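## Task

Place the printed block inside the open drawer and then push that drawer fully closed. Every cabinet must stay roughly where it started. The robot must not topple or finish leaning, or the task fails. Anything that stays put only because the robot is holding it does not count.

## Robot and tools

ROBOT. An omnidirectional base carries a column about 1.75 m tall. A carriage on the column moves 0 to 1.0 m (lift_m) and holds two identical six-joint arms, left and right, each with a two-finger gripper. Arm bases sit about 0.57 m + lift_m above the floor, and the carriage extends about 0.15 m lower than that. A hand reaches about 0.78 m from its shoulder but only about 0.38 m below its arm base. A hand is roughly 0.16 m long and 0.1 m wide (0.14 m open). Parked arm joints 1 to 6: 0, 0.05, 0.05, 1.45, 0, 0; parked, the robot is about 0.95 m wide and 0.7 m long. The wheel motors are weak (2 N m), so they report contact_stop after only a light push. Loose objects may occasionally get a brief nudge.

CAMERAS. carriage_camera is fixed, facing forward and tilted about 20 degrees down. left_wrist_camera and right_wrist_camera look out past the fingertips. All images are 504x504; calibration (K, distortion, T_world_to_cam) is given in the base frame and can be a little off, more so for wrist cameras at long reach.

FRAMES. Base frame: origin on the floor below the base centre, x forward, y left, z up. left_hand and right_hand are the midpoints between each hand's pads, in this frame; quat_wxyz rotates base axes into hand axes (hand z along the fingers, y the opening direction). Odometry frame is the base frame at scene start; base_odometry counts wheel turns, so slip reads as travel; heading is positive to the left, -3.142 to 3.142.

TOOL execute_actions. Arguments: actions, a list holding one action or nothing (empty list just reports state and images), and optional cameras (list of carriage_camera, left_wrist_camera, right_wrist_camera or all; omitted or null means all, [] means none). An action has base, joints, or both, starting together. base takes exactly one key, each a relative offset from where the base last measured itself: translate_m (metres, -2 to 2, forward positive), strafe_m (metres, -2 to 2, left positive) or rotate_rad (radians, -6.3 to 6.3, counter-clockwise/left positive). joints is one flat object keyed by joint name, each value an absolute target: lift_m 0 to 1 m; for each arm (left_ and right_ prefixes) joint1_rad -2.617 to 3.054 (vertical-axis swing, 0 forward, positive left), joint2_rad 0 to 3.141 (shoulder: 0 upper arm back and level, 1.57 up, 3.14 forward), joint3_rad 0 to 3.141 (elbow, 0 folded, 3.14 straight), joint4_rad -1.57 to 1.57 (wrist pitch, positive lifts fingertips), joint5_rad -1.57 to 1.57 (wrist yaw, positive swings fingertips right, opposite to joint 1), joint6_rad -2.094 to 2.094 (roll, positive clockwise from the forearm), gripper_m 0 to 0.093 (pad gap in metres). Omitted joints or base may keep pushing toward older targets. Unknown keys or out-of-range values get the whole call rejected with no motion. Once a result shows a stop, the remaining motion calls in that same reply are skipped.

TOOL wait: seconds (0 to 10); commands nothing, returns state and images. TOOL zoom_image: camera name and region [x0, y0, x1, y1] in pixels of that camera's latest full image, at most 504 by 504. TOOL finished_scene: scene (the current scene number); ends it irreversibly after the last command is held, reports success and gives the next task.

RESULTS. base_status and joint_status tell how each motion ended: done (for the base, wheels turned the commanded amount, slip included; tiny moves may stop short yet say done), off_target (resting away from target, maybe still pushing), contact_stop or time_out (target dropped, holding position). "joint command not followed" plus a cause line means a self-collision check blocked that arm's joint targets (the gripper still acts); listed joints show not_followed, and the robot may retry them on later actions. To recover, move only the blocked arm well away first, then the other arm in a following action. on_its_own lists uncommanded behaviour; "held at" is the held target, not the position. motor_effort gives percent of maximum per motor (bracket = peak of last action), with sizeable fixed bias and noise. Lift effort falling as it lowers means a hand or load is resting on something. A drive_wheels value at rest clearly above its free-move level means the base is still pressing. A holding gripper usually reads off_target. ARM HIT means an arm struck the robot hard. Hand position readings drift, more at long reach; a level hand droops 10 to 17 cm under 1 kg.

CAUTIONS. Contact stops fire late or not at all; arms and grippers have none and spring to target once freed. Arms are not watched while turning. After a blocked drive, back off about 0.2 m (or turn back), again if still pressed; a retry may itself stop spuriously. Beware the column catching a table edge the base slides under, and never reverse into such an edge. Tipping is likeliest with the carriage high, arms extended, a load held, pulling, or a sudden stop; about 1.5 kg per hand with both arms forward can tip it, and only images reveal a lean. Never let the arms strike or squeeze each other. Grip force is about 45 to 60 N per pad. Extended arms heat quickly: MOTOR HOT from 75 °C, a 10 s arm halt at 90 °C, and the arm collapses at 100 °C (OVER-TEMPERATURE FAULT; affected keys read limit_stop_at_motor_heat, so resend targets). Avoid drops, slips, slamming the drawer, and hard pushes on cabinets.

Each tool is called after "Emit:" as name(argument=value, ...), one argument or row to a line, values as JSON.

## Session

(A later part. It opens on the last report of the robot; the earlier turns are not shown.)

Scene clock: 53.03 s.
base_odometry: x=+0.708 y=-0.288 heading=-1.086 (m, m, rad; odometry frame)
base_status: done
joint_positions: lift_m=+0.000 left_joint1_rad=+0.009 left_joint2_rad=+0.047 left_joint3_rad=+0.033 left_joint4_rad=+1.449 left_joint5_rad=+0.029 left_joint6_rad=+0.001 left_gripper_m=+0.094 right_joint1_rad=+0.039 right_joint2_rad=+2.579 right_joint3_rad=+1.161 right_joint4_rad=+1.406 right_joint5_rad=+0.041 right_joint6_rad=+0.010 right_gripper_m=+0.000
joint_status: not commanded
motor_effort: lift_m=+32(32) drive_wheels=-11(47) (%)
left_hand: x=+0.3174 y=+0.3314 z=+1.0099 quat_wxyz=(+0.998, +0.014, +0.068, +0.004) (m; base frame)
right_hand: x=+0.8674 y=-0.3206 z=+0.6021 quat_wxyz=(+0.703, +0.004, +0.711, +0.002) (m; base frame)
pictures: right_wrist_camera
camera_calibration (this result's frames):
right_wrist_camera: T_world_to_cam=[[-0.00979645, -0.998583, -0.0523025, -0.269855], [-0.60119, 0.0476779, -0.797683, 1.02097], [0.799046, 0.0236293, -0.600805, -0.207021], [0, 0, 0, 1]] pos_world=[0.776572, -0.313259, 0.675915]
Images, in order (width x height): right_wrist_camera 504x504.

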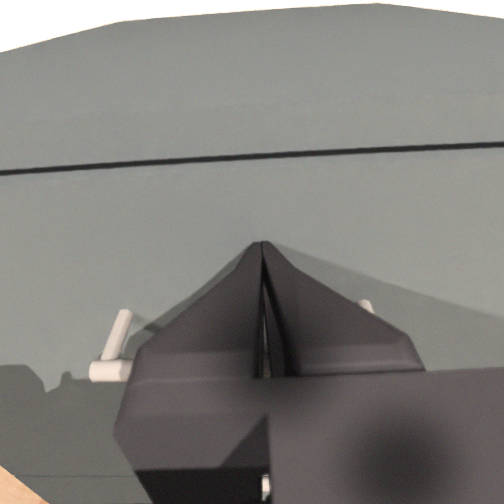

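No deflection yet; a bit more.

Emit:
execute_actions(
  actions=[
    {"base":{"translate_m":0.012}},
  ],
  cameras=["right_wrist_camera"],
)

Emit:
execute_actions(
  actions=[
    {"base":{"translate_m":-0.05}},
  ],
  cameras=["right_wrist_camera","carriage_camera"],
)

Scene clock: 53.90 s.
base_odometry: x=+0.713 y=-0.299 heading=-1.087 (m, m, rad; odometry frame)
base_status: done
joint_positions: lift_m=+0.000 left_joint1_rad=+0.009 left_joint2_rad=+0.047 left_joint3_rad=+0.033 left_joint4_rad=+1.448 left_joint5_rad=+0.029 left_joint6_rad=+0.001 left_gripper_m=+0.094 right_joint1_rad=+0.039 right_joint2_rad=+2.579 right_joint3_rad=+1.144 right_joint4_rad=+1.431 right_joint5_rad=+0.036 right_joint6_rad=+0.010 right_gripper_m=+0.000
joint_status: not commanded
motor_effort: lift_m=+32(32) drive_wheels=+10(45) (%)
left_hand: x=+0.3176 y=+0.3314 z=+1.0099 quat_wxyz=(+0.998, +0.014, +0.068, +0.004) (m; base frame)
right_hand: x=+0.8634 y=-0.3194 z=+0.6024 quat_wxyz=(+0.706, +0.002, +0.709, +0.005) (m; base frame)
pictures: right_wrist_camera
camera_calibration (this result's frames):
right_wrist_camera: T_world_to_cam=[[-0.00368233, -0.998604, -0.0526903, -0.273793], [-0.595356, 0.0445241, -0.802227, 1.0154], [0.803453, 0.0284155, -0.594689, -0.209653], [0, 0, 0, 1]] pos_world=[0.771963, -0.312663, 0.675476]
Images, in order (width x height): right_wrist_camera 504x504.

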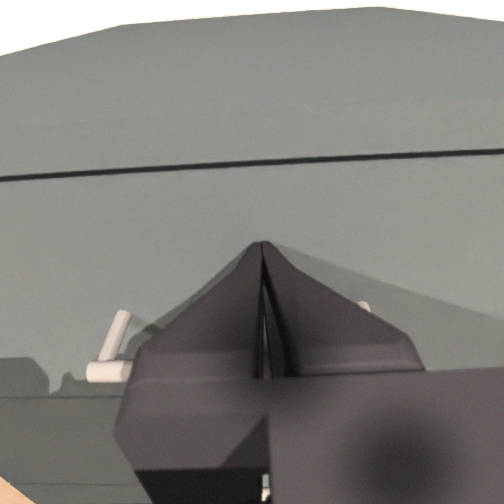

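Scene clock: 55.23 s.
base_odometry: x=+0.690 y=-0.255 heading=-1.086 (m, m, rad; odometry frame)
base_status: done
joint_positions: lift_m=+0.000 left_joint1_rad=+0.009 left_joint2_rad=+0.047 left_joint3_rad=+0.033 left_joint4_rad=+1.448 left_joint5_rad=+0.029 left_joint6_rad=+0.001 left_gripper_m=+0.094 right_joint1_rad=+0.039 right_joint2_rad=+2.579 right_joint3_rad=+1.144 right_joint4_rad=+1.410 right_joint5_rad=+0.036 right_joint6_rad=+0.010 right_gripper_m=+0.000
joint_status: not commanded
motor_effort: lift_m=+32(32) drive_wheels=+11(42) (%)
left_hand: x=+0.3178 y=+0.3314 z=+1.0098 quat_wxyz=(+0.998, +0.014, +0.069, +0.004) (m; base frame)
right_hand: x=+0.8633 y=-0.3194 z=+0.5971 quat_wxyz=(+0.698, +0.002, +0.716, +0.004) (m; base frame)
pictures: carriage_camera, right_wrist_camera
camera_calibration (this result's frames):
carriage_camera: T_world_to_cam=[[0.0311933, -0.9991, 0.0287572, -0.0334323], [-0.339094, -0.0376431, -0.939999, 1.00169], [0.940235, 0.0195703, -0.339963, 0.170832], [0, 0, 0, 1]] pos_world=[0.180089, 0.000961478, 1.00063]
right_wrist_camera: T_world_to_cam=[[-0.00481693, -0.998649, -0.0517454, -0.273677], [-0.612645, 0.0438448, -0.789141, 1.01796], [0.790343, 0.0279004, -0.612028, -0.191261], [0, 0, 0, 1]] pos_world=[0.773491, -0.312603, 0.672095]
Images, in order (width x height): carriage_camera 504x504, right_wrist_camera 504x504.

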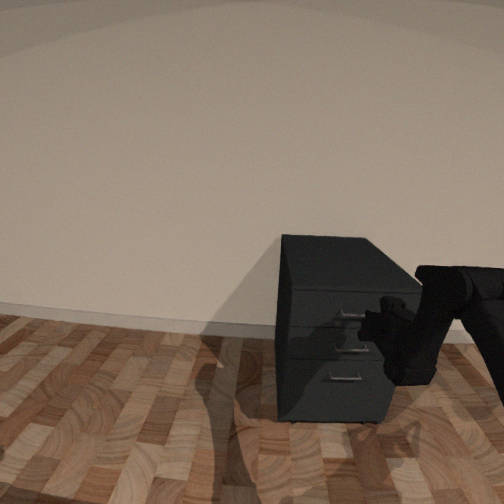

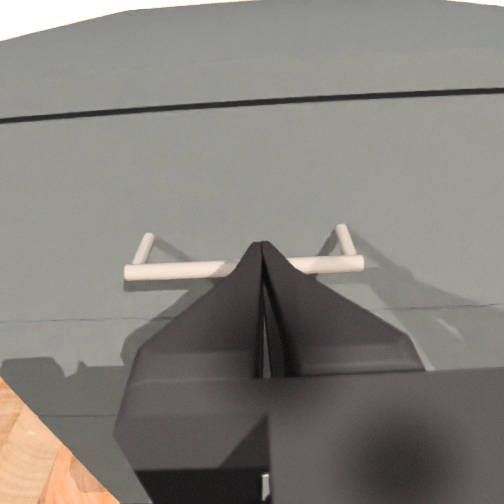

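Emit:
finished_scene(
  scene=1,
)

The scene is finished: the task was done.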